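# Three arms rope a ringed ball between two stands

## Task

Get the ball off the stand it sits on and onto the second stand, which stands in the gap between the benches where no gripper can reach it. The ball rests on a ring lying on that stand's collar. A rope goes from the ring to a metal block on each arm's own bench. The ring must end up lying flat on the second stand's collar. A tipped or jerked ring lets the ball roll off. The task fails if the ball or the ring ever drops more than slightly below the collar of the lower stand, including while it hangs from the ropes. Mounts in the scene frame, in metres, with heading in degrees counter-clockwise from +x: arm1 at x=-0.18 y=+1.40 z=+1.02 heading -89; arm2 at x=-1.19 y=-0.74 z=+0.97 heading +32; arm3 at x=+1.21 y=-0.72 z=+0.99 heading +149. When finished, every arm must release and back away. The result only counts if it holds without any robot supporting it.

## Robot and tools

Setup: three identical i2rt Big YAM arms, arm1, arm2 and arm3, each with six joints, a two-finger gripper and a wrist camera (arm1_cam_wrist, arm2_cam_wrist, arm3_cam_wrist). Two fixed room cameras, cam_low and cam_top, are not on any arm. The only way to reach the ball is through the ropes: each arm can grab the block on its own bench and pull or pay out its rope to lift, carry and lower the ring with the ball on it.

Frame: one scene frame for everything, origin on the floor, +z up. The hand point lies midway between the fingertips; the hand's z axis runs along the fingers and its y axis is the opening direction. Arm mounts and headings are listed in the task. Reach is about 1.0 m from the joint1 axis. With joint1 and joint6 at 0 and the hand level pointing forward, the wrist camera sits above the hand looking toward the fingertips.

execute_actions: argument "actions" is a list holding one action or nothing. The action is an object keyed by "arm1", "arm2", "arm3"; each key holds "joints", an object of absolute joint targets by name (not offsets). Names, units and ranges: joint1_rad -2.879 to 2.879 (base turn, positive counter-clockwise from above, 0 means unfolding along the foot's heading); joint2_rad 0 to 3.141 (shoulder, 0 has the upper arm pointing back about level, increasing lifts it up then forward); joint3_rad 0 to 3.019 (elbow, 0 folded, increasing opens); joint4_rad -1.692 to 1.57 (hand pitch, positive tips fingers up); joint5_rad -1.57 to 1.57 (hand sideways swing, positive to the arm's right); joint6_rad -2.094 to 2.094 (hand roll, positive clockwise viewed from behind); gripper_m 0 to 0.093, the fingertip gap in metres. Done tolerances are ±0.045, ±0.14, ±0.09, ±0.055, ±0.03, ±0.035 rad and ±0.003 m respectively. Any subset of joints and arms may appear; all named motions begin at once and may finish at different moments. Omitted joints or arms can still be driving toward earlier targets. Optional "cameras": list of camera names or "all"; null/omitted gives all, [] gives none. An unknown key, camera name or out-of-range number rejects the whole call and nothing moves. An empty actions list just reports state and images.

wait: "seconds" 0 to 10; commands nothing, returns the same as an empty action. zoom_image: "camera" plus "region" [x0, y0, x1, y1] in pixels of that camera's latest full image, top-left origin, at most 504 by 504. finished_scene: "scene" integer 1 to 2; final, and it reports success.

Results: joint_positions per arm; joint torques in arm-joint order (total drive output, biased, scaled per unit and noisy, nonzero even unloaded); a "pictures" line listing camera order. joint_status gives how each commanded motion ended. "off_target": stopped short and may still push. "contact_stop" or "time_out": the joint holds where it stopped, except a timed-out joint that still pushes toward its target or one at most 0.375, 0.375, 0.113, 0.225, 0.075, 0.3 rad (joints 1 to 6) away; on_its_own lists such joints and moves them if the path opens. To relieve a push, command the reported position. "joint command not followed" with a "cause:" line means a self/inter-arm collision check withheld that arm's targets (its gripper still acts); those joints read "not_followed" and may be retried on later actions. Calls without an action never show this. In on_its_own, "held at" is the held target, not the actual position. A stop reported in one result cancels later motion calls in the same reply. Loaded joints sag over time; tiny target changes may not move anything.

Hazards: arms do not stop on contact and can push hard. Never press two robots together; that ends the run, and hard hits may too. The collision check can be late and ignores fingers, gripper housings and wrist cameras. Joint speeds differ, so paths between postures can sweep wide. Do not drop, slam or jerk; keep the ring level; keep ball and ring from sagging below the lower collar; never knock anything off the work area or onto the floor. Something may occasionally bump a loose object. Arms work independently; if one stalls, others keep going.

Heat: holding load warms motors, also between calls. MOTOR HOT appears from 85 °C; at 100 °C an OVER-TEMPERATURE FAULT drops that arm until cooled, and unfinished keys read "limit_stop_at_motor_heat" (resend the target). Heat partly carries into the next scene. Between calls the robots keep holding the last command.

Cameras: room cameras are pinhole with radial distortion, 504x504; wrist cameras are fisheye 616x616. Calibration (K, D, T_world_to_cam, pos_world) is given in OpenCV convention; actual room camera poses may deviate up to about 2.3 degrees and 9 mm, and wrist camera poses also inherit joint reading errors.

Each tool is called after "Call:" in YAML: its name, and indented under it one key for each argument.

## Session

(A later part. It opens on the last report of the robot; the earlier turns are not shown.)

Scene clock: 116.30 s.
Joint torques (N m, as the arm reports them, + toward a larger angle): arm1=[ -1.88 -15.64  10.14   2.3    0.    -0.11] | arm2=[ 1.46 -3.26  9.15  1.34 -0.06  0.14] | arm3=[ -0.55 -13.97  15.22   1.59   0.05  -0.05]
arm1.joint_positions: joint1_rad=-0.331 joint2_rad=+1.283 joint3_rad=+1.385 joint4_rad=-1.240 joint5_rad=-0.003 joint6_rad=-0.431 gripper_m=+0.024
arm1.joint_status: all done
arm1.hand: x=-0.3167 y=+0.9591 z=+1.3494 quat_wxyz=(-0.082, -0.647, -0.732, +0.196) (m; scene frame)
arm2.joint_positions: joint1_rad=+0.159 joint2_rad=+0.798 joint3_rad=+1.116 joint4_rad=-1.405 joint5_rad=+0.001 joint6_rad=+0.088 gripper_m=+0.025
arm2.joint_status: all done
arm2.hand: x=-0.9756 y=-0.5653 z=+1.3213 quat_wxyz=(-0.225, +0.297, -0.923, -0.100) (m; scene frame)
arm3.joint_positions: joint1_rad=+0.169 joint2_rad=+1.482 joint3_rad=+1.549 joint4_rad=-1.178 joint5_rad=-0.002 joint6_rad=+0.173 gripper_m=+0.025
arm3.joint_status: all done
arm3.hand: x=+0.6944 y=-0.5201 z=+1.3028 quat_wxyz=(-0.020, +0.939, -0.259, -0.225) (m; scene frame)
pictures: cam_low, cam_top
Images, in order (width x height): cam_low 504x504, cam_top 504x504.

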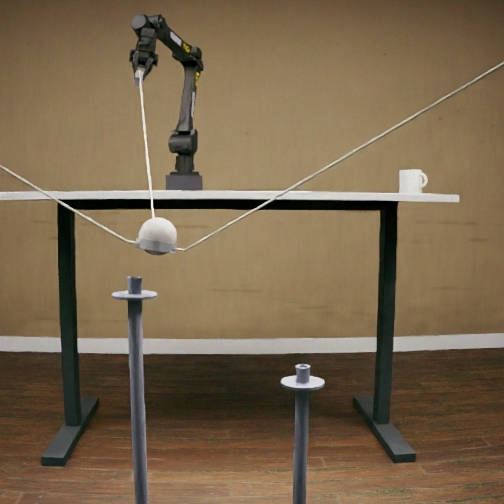

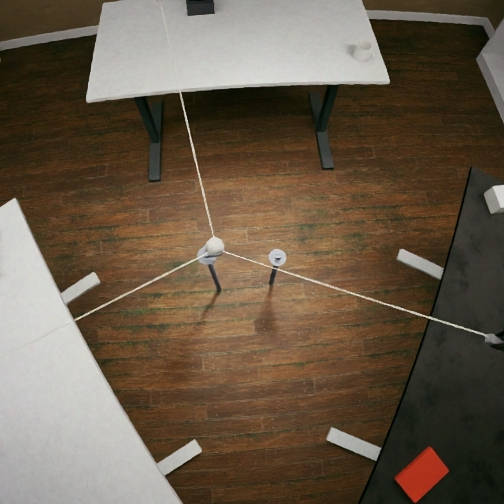

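Call:
execute_actions:
  actions:
    - {"arm1":{"joints":{"joint1_rad":-0.42,"joint4_rad":-1.17,"joint6_rad":-0.52}},"arm2":{"joints":{"joint1_rad":0.27,"joint2_rad":0.74,"joint3_rad":1.08,"joint4_rad":-1.48,"joint6_rad":0.2}},"arm3":{"joints":{"joint1_rad":0.2,"joint2_rad":1.56,"joint3_rad":1.71,"joint4_rad":-1.17}}}
  cameras: []

Call:
wait:
  seconds: 3

Scene clock: 122.57 s.
Joint torques (N m, as the arm reports them, + toward a larger angle): arm1=[ -1.84 -15.82  10.23   2.51   0.04  -0.11] | arm2=[ 1.24 -3.44  8.93  1.28 -0.04  0.17] | arm3=[ -0.21 -15.25  15.24   1.55   0.04  -0.05]
arm1.joint_positions: joint1_rad=-0.420 joint2_rad=+1.283 joint3_rad=+1.385 joint4_rad=-1.192 joint5_rad=-0.004 joint6_rad=-0.512 gripper_m=+0.024
arm1.joint_status: all done
arm1.hand: x=-0.3590 y=+0.9635 z=+1.3550 quat_wxyz=(-0.073, -0.646, -0.726, +0.224) (m; scene frame)
arm2.joint_positions: joint1_rad=+0.267 joint2_rad=+0.762 joint3_rad=+1.074 joint4_rad=-1.464 joint5_rad=+0.001 joint6_rad=+0.188 gripper_m=+0.025
arm2.joint_status: all done
arm2.hand: x=-1.0137 y=-0.5612 z=+1.3042 quat_wxyz=(-0.186, +0.304, -0.928, -0.107) (m; scene frame)
arm3.joint_positions: joint1_rad=+0.191 joint2_rad=+1.580 joint3_rad=+1.638 joint4_rad=-1.177 joint5_rad=-0.002 joint6_rad=+0.173 gripper_m=+0.025
arm3.joint_status: all done
arm3.hand: x=+0.6564 y=-0.5196 z=+1.2935 quat_wxyz=(-0.017, +0.943, -0.249, -0.222) (m; scene frame)
pictures: none
No camera images: the call's "cameras" was empty. Leave "cameras" out to get every camera's image.

Scene clock: 125.57 s.
Joint torques (N m, as the arm reports them, + toward a larger angle): arm1=[ -1.87 -15.87  10.22   2.5    0.04  -0.1 ] | arm2=[ 1.48 -3.29  9.05  1.19 -0.04  0.16] | arm3=[ -0.08 -15.42  15.23   1.58   0.02  -0.05]
arm1.joint_positions: joint1_rad=-0.420 joint2_rad=+1.283 joint3_rad=+1.385 joint4_rad=-1.192 joint5_rad=-0.004 joint6_rad=-0.512 gripper_m=+0.024
arm1.joint_status: all done
arm1.hand: x=-0.3590 y=+0.9635 z=+1.3550 quat_wxyz=(-0.073, -0.646, -0.726, +0.224) (m; scene frame)
arm2.joint_positions: joint1_rad=+0.267 joint2_rad=+0.762 joint3_rad=+1.074 joint4_rad=-1.464 joint5_rad=+0.001 joint6_rad=+0.188 gripper_m=+0.025
arm2.joint_status: all done
arm2.hand: x=-1.0137 y=-0.5612 z=+1.3042 quat_wxyz=(-0.186, +0.304, -0.928, -0.108) (m; scene frame)
arm3.joint_positions: joint1_rad=+0.191 joint2_rad=+1.580 joint3_rad=+1.638 joint4_rad=-1.177 joint5_rad=-0.002 joint6_rad=+0.173 gripper_m=+0.025
arm3.joint_status: all done
arm3.hand: x=+0.6564 y=-0.5196 z=+1.2935 quat_wxyz=(-0.017, +0.943, -0.249, -0.222) (m; scene frame)
wait: 3.00 s; at rest by 0.27 s
pictures: arm1_cam_wrist, arm2_cam_wrist, arm3_cam_wrist, cam_low, cam_top
camera_calibration (this result's frames):
arm1_cam_wrist: T_world_to_cam=[[-0.971557, -0.0660436, 0.227408, -0.591946], [-0.0211973, 0.980721, 0.194259, -1.20655], [-0.235854, 0.183913, -0.954227, 1.15495], [0, 0, 0, 1]] pos_world=[-0.328285, 0.931787, 1.47108]
arm2_cam_wrist: T_world_to_cam=[[0.604551, -0.791623, -0.0886087, 0.28214], [-0.768788, -0.608967, 0.195252, -1.37149], [-0.208525, -0.0499182, -0.976742, 1.16011], [0, 0, 0, 1]] pos_world=[-0.983042, -0.553934, 1.42591]
arm3_cam_wrist: T_world_to_cam=[[0.469674, 0.879241, -0.0796277, 0.250801], [0.875118, -0.451766, 0.173423, -1.02907], [0.116508, -0.151136, -0.981623, 1.23824], [0, 0, 0, 1]] pos_world=[0.638501, -0.498272, 1.41392]
Images, in order (width x height): arm1_cam_wrist 616x616, arm2_cam_wrist 616x616, arm3_cam_wrist 616x616, cam_low 504x504, cam_top 504x504.

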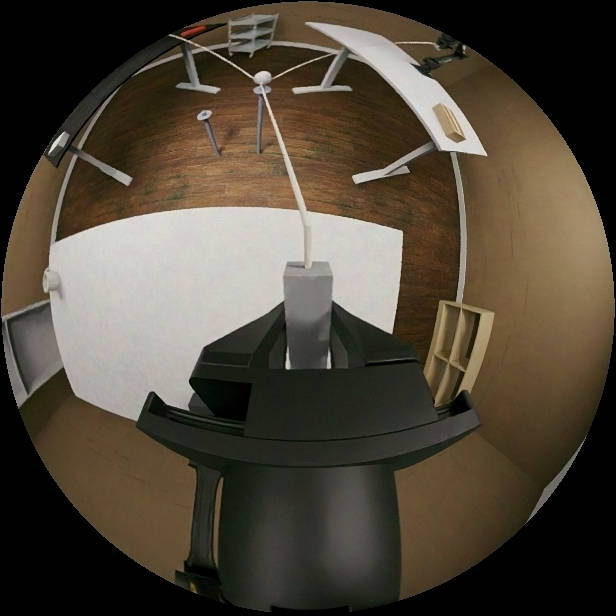

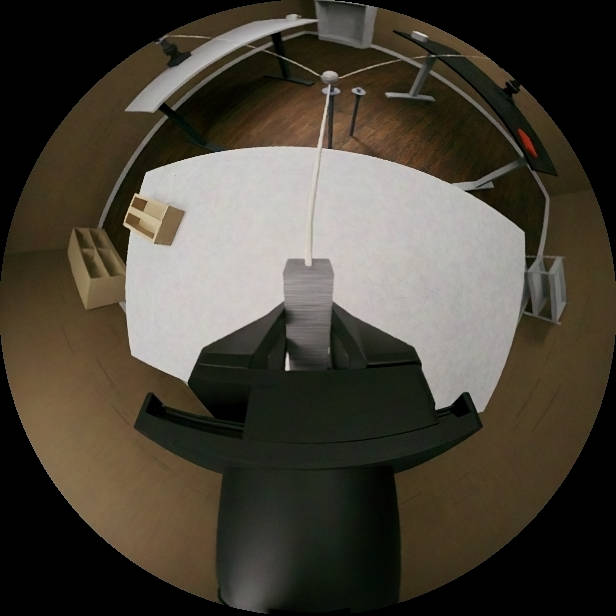

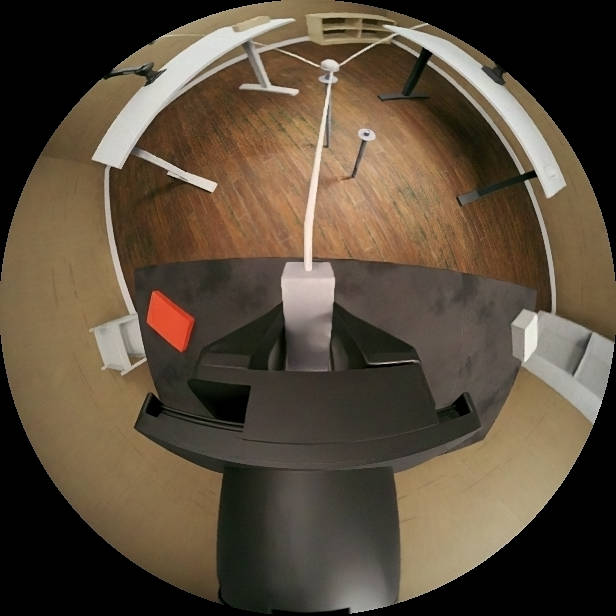

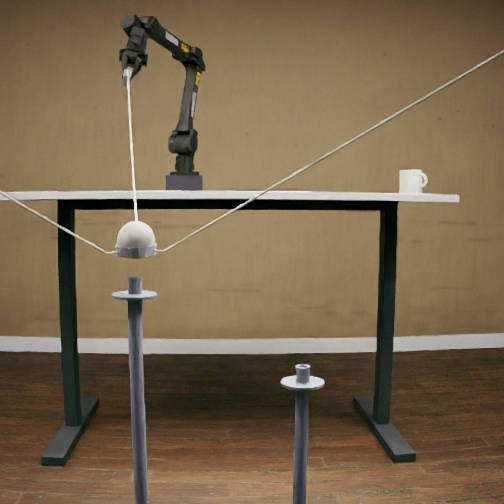

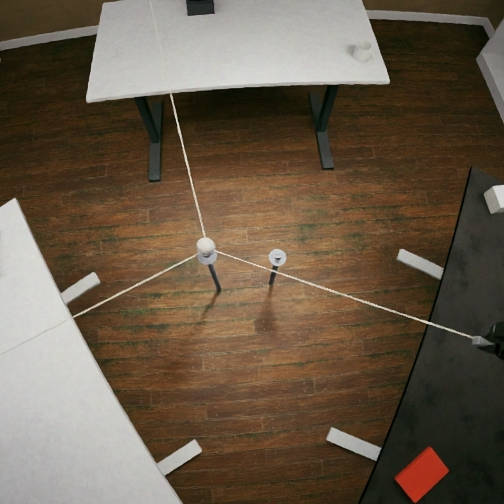

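Call:
execute_actions:
  actions:
    - {"arm1":{"joints":{"joint2_rad":1.325}},"arm2":{"joints":{"joint2_rad":0.80}},"arm3":{"joints":{"joint2_rad":1.605}}}
  cameras: []

Call:
wait:
  seconds: 3

Call:
zoom_image:
  camera: "cam_low"
  region: [70,210,220,320]

Call:
zoom_image:
  camera: "cam_top"
  region: [170,220,290,300]

Scene clock: 134.10 s.
Joint torques (N m, as the arm reports them, + toward a larger angle): arm1=[ -1.77 -13.78  10.21   2.33   0.04  -0.1 ] | arm2=[ 1.37 -2.56  9.17  1.19 -0.04  0.15] | arm3=[ -0.39 -15.35  15.16   1.51   0.04  -0.05]
arm1.joint_positions: joint1_rad=-0.420 joint2_rad=+1.337 joint3_rad=+1.385 joint4_rad=-1.191 joint5_rad=-0.004 joint6_rad=-0.512 gripper_m=+0.024
arm1.joint_status: all done
arm1.hand: x=-0.3633 y=+0.9540 z=+1.3305 quat_wxyz=(-0.065, -0.650, -0.730, +0.200) (m; scene frame)
arm2.joint_positions: joint1_rad=+0.267 joint2_rad=+0.810 joint3_rad=+1.074 joint4_rad=-1.464 joint5_rad=+0.001 joint6_rad=+0.188 gripper_m=+0.025
arm2.joint_status: all done
arm2.hand: x=-1.0073 y=-0.5541 z=+1.2929 quat_wxyz=(-0.165, +0.305, -0.933, -0.096) (m; scene frame)
arm3.joint_positions: joint1_rad=+0.191 joint2_rad=+1.619 joint3_rad=+1.638 joint4_rad=-1.177 joint5_rad=-0.002 joint6_rad=+0.173 gripper_m=+0.025
arm3.joint_status: all done
arm3.hand: x=+0.6503 y=-0.5174 z=+1.2714 quat_wxyz=(-0.016, +0.947, -0.250, -0.203) (m; scene frame)
pictures: none
No camera images: the call's "cameras" was empty. Leave "cameras" out to get every camera's image.

Scene clock: 137.10 s.
Joint torques (N m, as the arm reports them, + toward a larger angle): arm1=[ -1.91 -13.72  10.18   2.39   0.04  -0.11] | arm2=[ 1.24 -3.35  9.07  1.15 -0.05  0.13] | arm3=[ -0.29 -15.37  15.16   1.48   0.02  -0.04]
arm1.joint_positions: joint1_rad=-0.420 joint2_rad=+1.337 joint3_rad=+1.385 joint4_rad=-1.191 joint5_rad=-0.004 joint6_rad=-0.512 gripper_m=+0.024
arm1.joint_status: all done
arm1.hand: x=-0.3633 y=+0.9540 z=+1.3305 quat_wxyz=(-0.065, -0.650, -0.730, +0.200) (m; scene frame)
arm2.joint_positions: joint1_rad=+0.267 joint2_rad=+0.810 joint3_rad=+1.074 joint4_rad=-1.464 joint5_rad=+0.001 joint6_rad=+0.188 gripper_m=+0.025
arm2.joint_status: all done
arm2.hand: x=-1.0073 y=-0.5541 z=+1.2929 quat_wxyz=(-0.165, +0.305, -0.933, -0.096) (m; scene frame)
arm3.joint_positions: joint1_rad=+0.191 joint2_rad=+1.619 joint3_rad=+1.638 joint4_rad=-1.177 joint5_rad=-0.002 joint6_rad=+0.173 gripper_m=+0.025
arm3.joint_status: all done
arm3.hand: x=+0.6503 y=-0.5174 z=+1.2714 quat_wxyz=(-0.016, +0.947, -0.250, -0.203) (m; scene frame)
wait: 3.00 s; at rest by 0.27 s
pictures: arm1_cam_wrist, arm2_cam_wrist, arm3_cam_wrist, cam_low, cam_top
camera_calibration (this result's frames):
arm1_cam_wrist: T_world_to_cam=[[-0.976019, -0.0759297, 0.204014, -0.552257], [-0.0250798, 0.970177, 0.241096, -1.24625], [-0.216236, 0.230198, -0.948816, 1.0881], [0, 0, 0, 1]] pos_world=[-0.334983, 0.91667, 1.44554]
arm2_cam_wrist: T_world_to_cam=[[0.602143, -0.794324, -0.0804534, 0.268386], [-0.761455, -0.601659, 0.241232, -1.40801], [-0.240022, -0.0839948, -0.967127, 1.08766], [0, 0, 0, 1]] pos_world=[-0.972682, -0.542601, 1.41315]
arm3_cam_wrist: T_world_to_cam=[[0.472461, 0.878255, -0.0738238, 0.240323], [0.868021, -0.449166, 0.211634, -1.06149], [0.152709, -0.164069, -0.974557, 1.17832], [0, 0, 0, 1]] pos_world=[0.62791, -0.494523, 1.39073]
Images, in order (width x height): arm1_cam_wrist 616x616, arm2_cam_wrist 616x616, arm3_cam_wrist 616x616, cam_low 504x504, cam_top 504x504.

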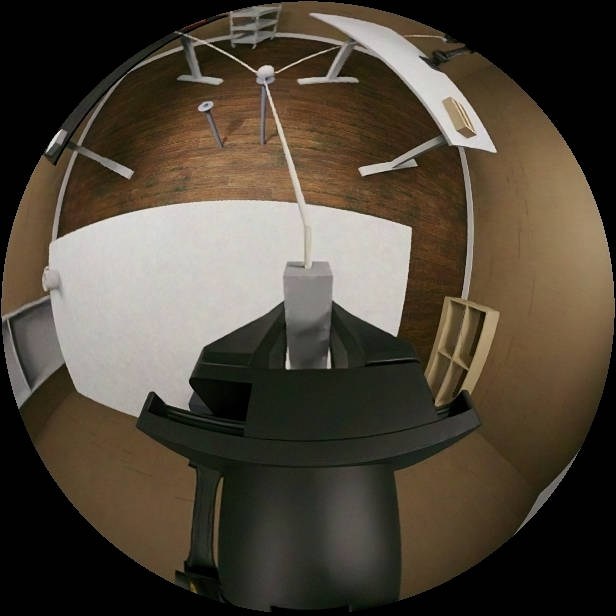

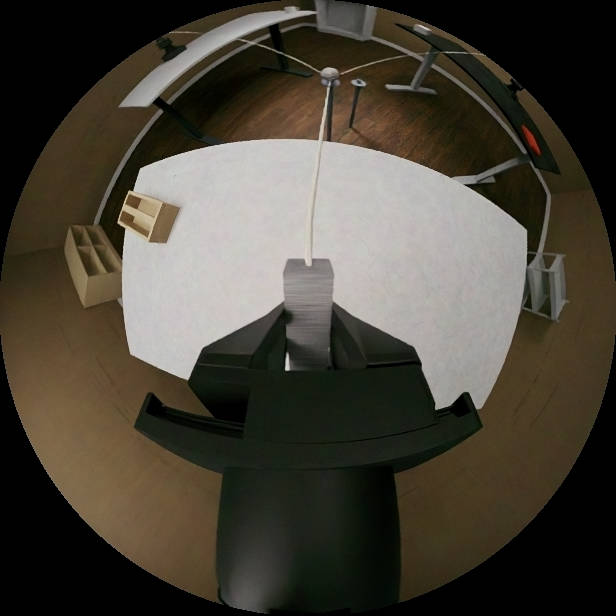

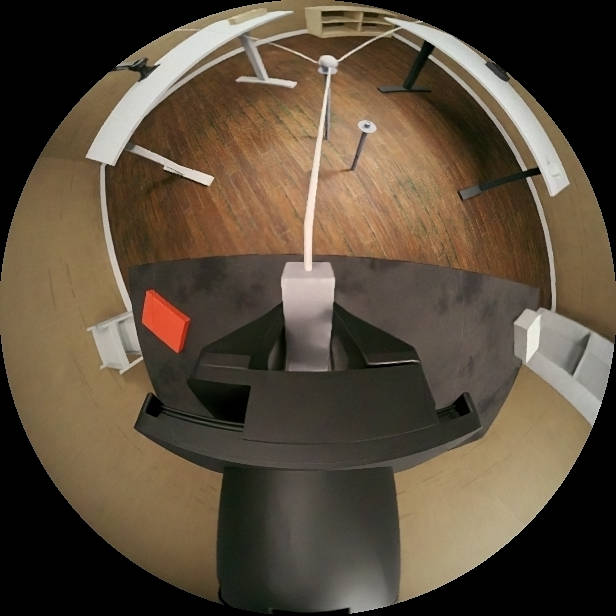

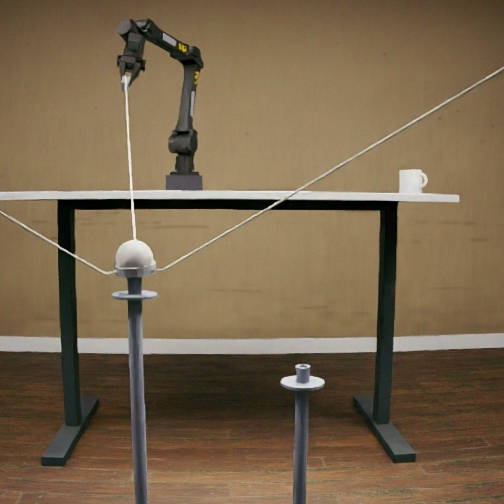

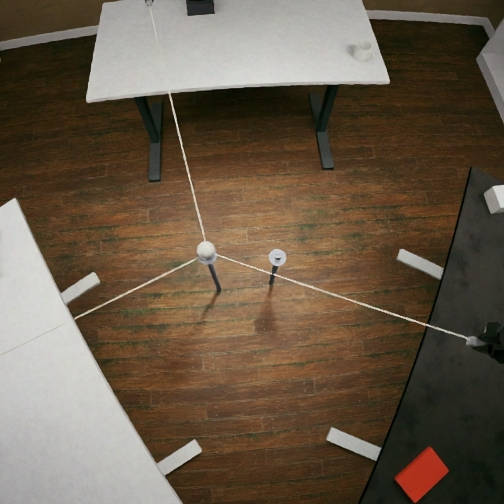

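Region (70, 210, 220, 320) of cam_low's 504x504 image, scaled by 3.360, with more detail than that image has; it fills the top 370 rows of this view, and the rest is white.

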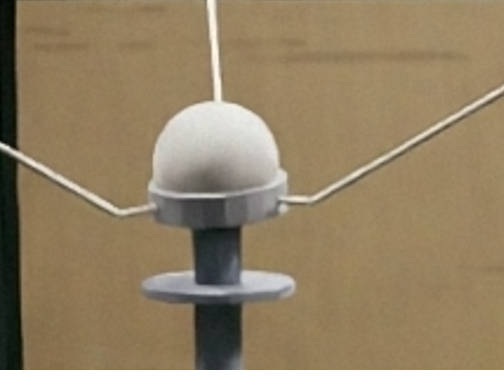

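Region (170, 220, 290, 300) of cam_top's 504x504 image, scaled by 4.200, with more detail than that image has.

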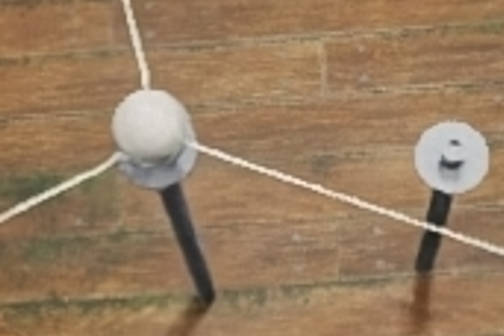

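Centred.

Call:
execute_actions:
  actions:
    - {"arm1":{"joints":{"joint2_rad":1.355}},"arm2":{"joints":{"joint2_rad":0.84}},"arm3":{"joints":{"joint2_rad":1.635}}}
  cameras: ["cam_low","cam_top"]

Call:
zoom_image:
  camera: "cam_low"
  region: [70,210,220,320]

Scene clock: 142.63 s.
Joint torques (N m, as the arm reports them, + toward a larger angle): arm1=[ -1.93 -12.56  10.14   2.35   0.05  -0.11] | arm2=[ 1.36 -3.42  8.94  0.95 -0.06  0.15] | arm3=[  0.05 -14.68  15.14   1.48   0.01  -0.04]
arm1.joint_positions: joint1_rad=-0.420 joint2_rad=+1.352 joint3_rad=+1.385 joint4_rad=-1.191 joint5_rad=-0.004 joint6_rad=-0.512 gripper_m=+0.024
arm1.joint_status: all done
arm1.hand: x=-0.3643 y=+0.9517 z=+1.3236 quat_wxyz=(-0.062, -0.651, -0.731, +0.193) (m; scene frame)
arm2.joint_positions: joint1_rad=+0.267 joint2_rad=+0.841 joint3_rad=+1.074 joint4_rad=-1.464 joint5_rad=+0.001 joint6_rad=+0.188 gripper_m=+0.025
arm2.joint_status: all done
arm2.hand: x=-1.0032 y=-0.5496 z=+1.2851 quat_wxyz=(-0.152, +0.306, -0.936, -0.089) (m; scene frame)
arm3.joint_positions: joint1_rad=+0.191 joint2_rad=+1.636 joint3_rad=+1.638 joint4_rad=-1.177 joint5_rad=-0.002 joint6_rad=+0.173 gripper_m=+0.025
arm3.joint_status: all done
arm3.hand: x=+0.6479 y=-0.5166 z=+1.2620 quat_wxyz=(-0.015, +0.948, -0.251, -0.195) (m; scene frame)
pictures: cam_low, cam_top
Images, in order (width x height): cam_low 504x504, cam_top 504x504.

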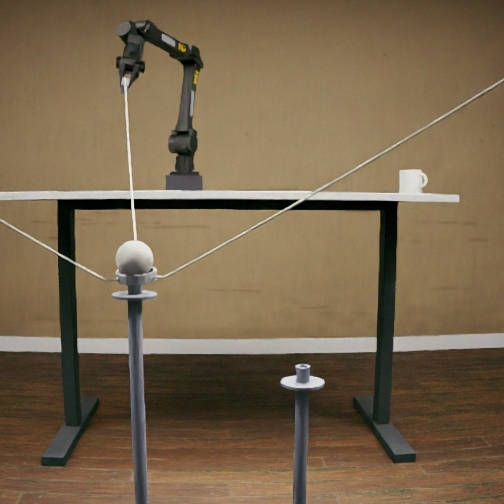

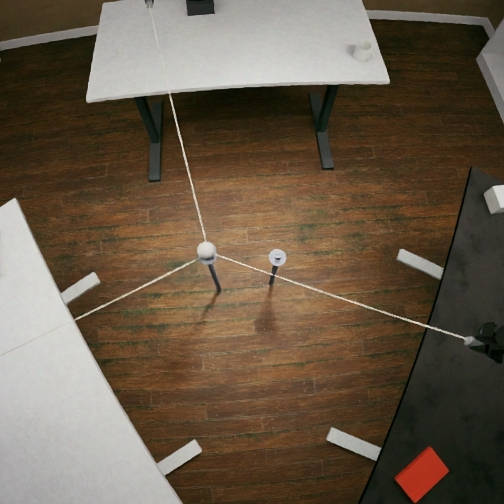

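Region (70, 210, 220, 320) of cam_low's 504x504 image, scaled by 3.360, with more detail than that image has; it fills the top 370 rows of this view, and the rest is white.

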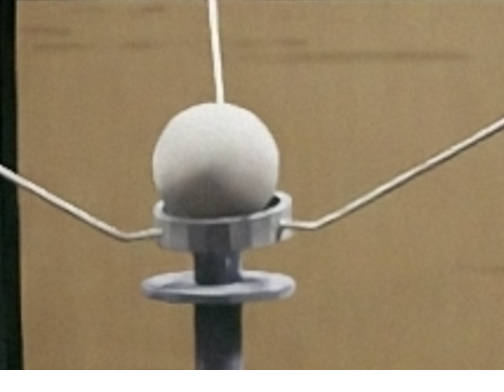

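Call:
execute_actions:
  actions:
    - {"arm1":{"joints":{"joint2_rad":1.44}},"arm2":{"joints":{"joint2_rad":0.96}},"arm3":{"joints":{"joint2_rad":1.74}}}
  cameras: ["cam_low"]

Call:
execute_actions:
  actions:
    - {"arm1":{"joints":{"joint1_rad":-0.19,"joint6_rad":-0.15,"joint2_rad":1.97,"joint4_rad":-0.85}},"arm2":{"joints":{"joint1_rad":0,"joint6_rad":0,"joint2_rad":1.93,"joint3_rad":1.43,"joint4_rad":-0.92}},"arm3":{"joints":{"joint1_rad":0.05,"joint6_rad":0,"joint2_rad":1.93,"joint3_rad":1.41,"joint4_rad":-0.89}}}
  cameras: ["cam_low","cam_top"]

Scene clock: 152.23 s.
Joint torques (N m, as the arm reports them, + toward a larger angle): arm1=[ -1.89 -15.17  10.     2.2    0.    -0.11] | arm2=[ 1.55 -5.15  9.19  0.87 -0.04  0.13] | arm3=[ -0.07 -17.63  14.16   1.32   0.05  -0.05]
arm1.joint_positions: joint1_rad=-0.420 joint2_rad=+1.451 joint3_rad=+1.385 joint4_rad=-1.191 joint5_rad=-0.003 joint6_rad=-0.512 gripper_m=+0.024
arm1.joint_status: all done
arm1.hand: x=-0.3707 y=+0.9386 z=+1.2768 quat_wxyz=(-0.046, -0.658, -0.737, +0.147) (m; scene frame)
arm2.joint_positions: joint1_rad=+0.267 joint2_rad=+0.974 joint3_rad=+1.074 joint4_rad=-1.466 joint5_rad=+0.001 joint6_rad=+0.188 gripper_m=+0.025
arm2.joint_status: all done
arm2.hand: x=-0.9885 y=-0.5333 z=+1.2503 quat_wxyz=(-0.093, +0.310, -0.945, -0.056) (m; scene frame)
arm3.joint_positions: joint1_rad=+0.191 joint2_rad=+1.762 joint3_rad=+1.647 joint4_rad=-1.177 joint5_rad=-0.002 joint6_rad=+0.173 gripper_m=+0.025
arm3.joint_status: all done
arm3.hand: x=+0.6326 y=-0.5112 z=+1.1930 quat_wxyz=(-0.010, +0.958, -0.253, -0.137) (m; scene frame)
pictures: cam_low
Images, in order (width x height): cam_low 504x504.

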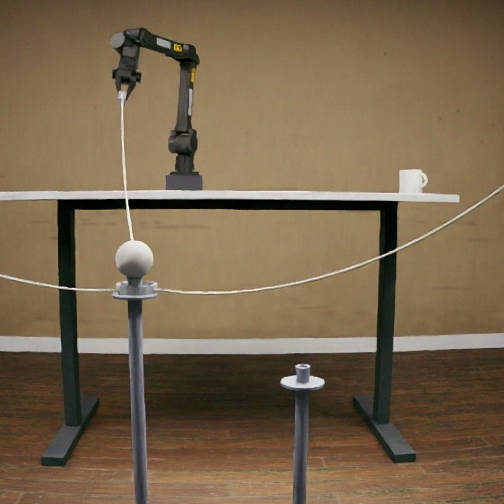

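Scene clock: 153.83 s.
Joint torques (N m, as the arm reports them, + toward a larger angle): arm1=[ -1.96 -24.03   8.96   1.59  -0.02   0.05] | arm2=[  2.07 -19.55   8.62   1.93  -0.04  -0.08] | arm3=[ -0.57 -19.42   9.62   1.21  -0.15  -0.17]
arm1.joint_positions: joint1_rad=-0.189 joint2_rad=+2.003 joint3_rad=+1.371 joint4_rad=-0.867 joint5_rad=-0.002 joint6_rad=-0.161 gripper_m=+0.024
arm1.joint_status: all done
arm1.hand: x=-0.2739 y=+0.8423 z=+0.9949 quat_wxyz=(-0.016, -0.710, -0.704, +0.029) (m; scene frame)
arm2.joint_positions: joint1_rad=-0.007 joint2_rad=+1.960 joint3_rad=+1.412 joint4_rad=-0.938 joint5_rad=+0.000 joint6_rad=+0.012 gripper_m=+0.025
arm2.joint_status: all done
arm2.hand: x=-0.6978 y=-0.4452 z=+0.9845 quat_wxyz=(-0.045, +0.265, -0.963, -0.019) (m; scene frame)
arm3.joint_positions: joint1_rad=+0.048 joint2_rad=+1.961 joint3_rad=+1.384 joint4_rad=-0.904 joint5_rad=+0.002 joint6_rad=+0.008 gripper_m=+0.025
arm3.joint_status: all done
arm3.hand: x=+0.7013 y=-0.4485 z=+0.9853 quat_wxyz=(-0.011, +0.969, -0.245, -0.042) (m; scene frame)
pictures: cam_low, cam_top
Images, in order (width x height): cam_low 504x504, cam_top 504x504.

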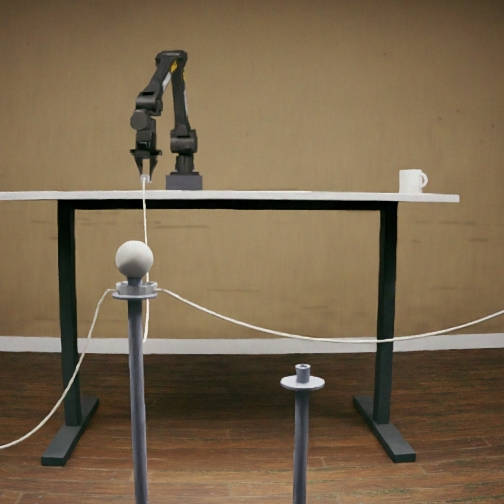

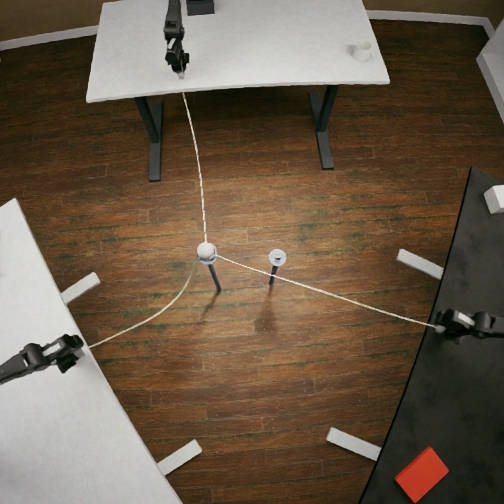

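Call:
execute_actions:
  actions:
    - {"arm1":{"joints":{"joint2_rad":2.05}},"arm2":{"joints":{"joint2_rad":2.005}},"arm3":{"joints":{"joint2_rad":1.99}}}
  cameras: []

Call:
execute_actions:
  actions:
    - {"arm1":{"joints":{"gripper_m":0.07}},"arm2":{"joints":{"gripper_m":0.07}},"arm3":{"joints":{"gripper_m":0.07}}}
  cameras: []

Call:
execute_actions:
  actions:
    - {"arm1":{"joints":{"joint2_rad":1.6}},"arm2":{"joints":{"joint2_rad":1.6}},"arm3":{"joints":{"joint2_rad":1.6}}}
  cameras: ["cam_top"]

Call:
finished_scene:
  scene: 2

Scene clock: 163.77 s.
Joint torques (N m, as the arm reports them, + toward a larger angle): arm1=[ -2.06 -20.54   8.68   1.49  -0.01   0.05] | arm2=[  1.94 -16.59   8.79   1.9   -0.04  -0.07] | arm3=[ -0.45 -16.6    9.39   1.16  -0.15  -0.16]
arm1.joint_positions: joint1_rad=-0.189 joint2_rad=+2.045 joint3_rad=+1.371 joint4_rad=-0.867 joint5_rad=-0.002 joint6_rad=-0.161 gripper_m=+0.024
arm1.joint_status: all done
arm1.hand: x=-0.2729 y=+0.8494 z=+0.9721 quat_wxyz=(-0.004, -0.710, -0.704, +0.012) (m; scene frame)
arm2.joint_positions: joint1_rad=-0.007 joint2_rad=+1.994 joint3_rad=+1.412 joint4_rad=-0.938 joint5_rad=+0.000 joint6_rad=+0.012 gripper_m=+0.025
arm2.joint_status: all done
arm2.hand: x=-0.7015 y=-0.4472 z=+0.9658 quat_wxyz=(-0.028, +0.265, -0.964, -0.015) (m; scene frame)
arm3.joint_positions: joint1_rad=+0.048 joint2_rad=+1.984 joint3_rad=+1.384 joint4_rad=-0.904 joint5_rad=+0.002 joint6_rad=+0.008 gripper_m=+0.025
arm3.joint_status: all done
arm3.hand: x=+0.7041 y=-0.4500 z=+0.9725 quat_wxyz=(-0.008, +0.969, -0.245, -0.030) (m; scene frame)
pictures: none
No camera images: the call's "cameras" was empty. Leave "cameras" out to get every camera's image.

Scene clock: 164.43 s.
Joint torques (N m, as the arm reports them, + toward a larger angle): arm1=[ -2.01 -20.6    8.66   1.5   -0.01   0.04] | arm2=[  1.88 -17.21   8.68   1.9   -0.04  -0.08] | arm3=[ -0.47 -16.4    9.47   1.15  -0.15  -0.17]
arm1.joint_positions: joint1_rad=-0.189 joint2_rad=+2.045 joint3_rad=+1.371 joint4_rad=-0.867 joint5_rad=-0.002 joint6_rad=-0.160 gripper_m=+0.070
arm1.joint_status: all done
arm1.hand: x=-0.2729 y=+0.8494 z=+0.9721 quat_wxyz=(-0.004, -0.710, -0.704, +0.012) (m; scene frame)
arm2.joint_positions: joint1_rad=-0.007 joint2_rad=+1.994 joint3_rad=+1.412 joint4_rad=-0.938 joint5_rad=+0.000 joint6_rad=+0.012 gripper_m=+0.070
arm2.joint_status: all done
arm2.hand: x=-0.7015 y=-0.4472 z=+0.9658 quat_wxyz=(-0.028, +0.265, -0.964, -0.015) (m; scene frame)
arm3.joint_positions: joint1_rad=+0.048 joint2_rad=+1.984 joint3_rad=+1.384 joint4_rad=-0.904 joint5_rad=+0.002 joint6_rad=+0.008 gripper_m=+0.070
arm3.joint_status: all done
arm3.hand: x=+0.7041 y=-0.4500 z=+0.9725 quat_wxyz=(-0.008, +0.969, -0.245, -0.030) (m; scene frame)
pictures: none
No camera images: the call's "cameras" was empty. Leave "cameras" out to get every camera's image.

Scene clock: 165.90 s.
Joint torques (N m, as the arm reports them, + toward a larger angle): arm1=[ -2.01 -15.89  11.11   2.27  -0.01   0.04] | arm2=[  1.74 -13.3   10.35   2.56  -0.04  -0.06] | arm3=[ -0.48 -13.3   11.47   1.69  -0.15  -0.16]
arm1.joint_positions: joint1_rad=-0.189 joint2_rad=+1.587 joint3_rad=+1.371 joint4_rad=-0.866 joint5_rad=-0.002 joint6_rad=-0.160 gripper_m=+0.070
arm1.joint_status: all done
arm1.hand: x=-0.2746 y=+0.8242 z=+1.2287 quat_wxyz=(-0.136, -0.689, -0.685, +0.197) (m; scene frame)
arm2.joint_positions: joint1_rad=-0.007 joint2_rad=+1.590 joint3_rad=+1.412 joint4_rad=-0.935 joint5_rad=+0.000 joint6_rad=+0.012 gripper_m=+0.070
arm2.joint_status: all done
arm2.hand: x=-0.6931 y=-0.4453 z=+1.1931 quat_wxyz=(-0.222, +0.257, -0.938, -0.070) (m; scene frame)
arm3.joint_positions: joint1_rad=+0.048 joint2_rad=+1.596 joint3_rad=+1.384 joint4_rad=-0.901 joint5_rad=+0.002 joint6_rad=+0.008 gripper_m=+0.070
arm3.joint_status: all done
arm3.hand: x=+0.6915 y=-0.4431 z=+1.1901 quat_wxyz=(-0.054, +0.945, -0.239, -0.218) (m; scene frame)
pictures: cam_top
Images, in order (width x height): cam_top 504x504.

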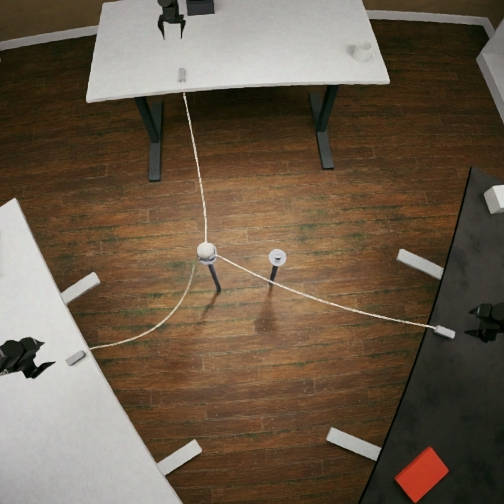

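The scene is finished: the task was done.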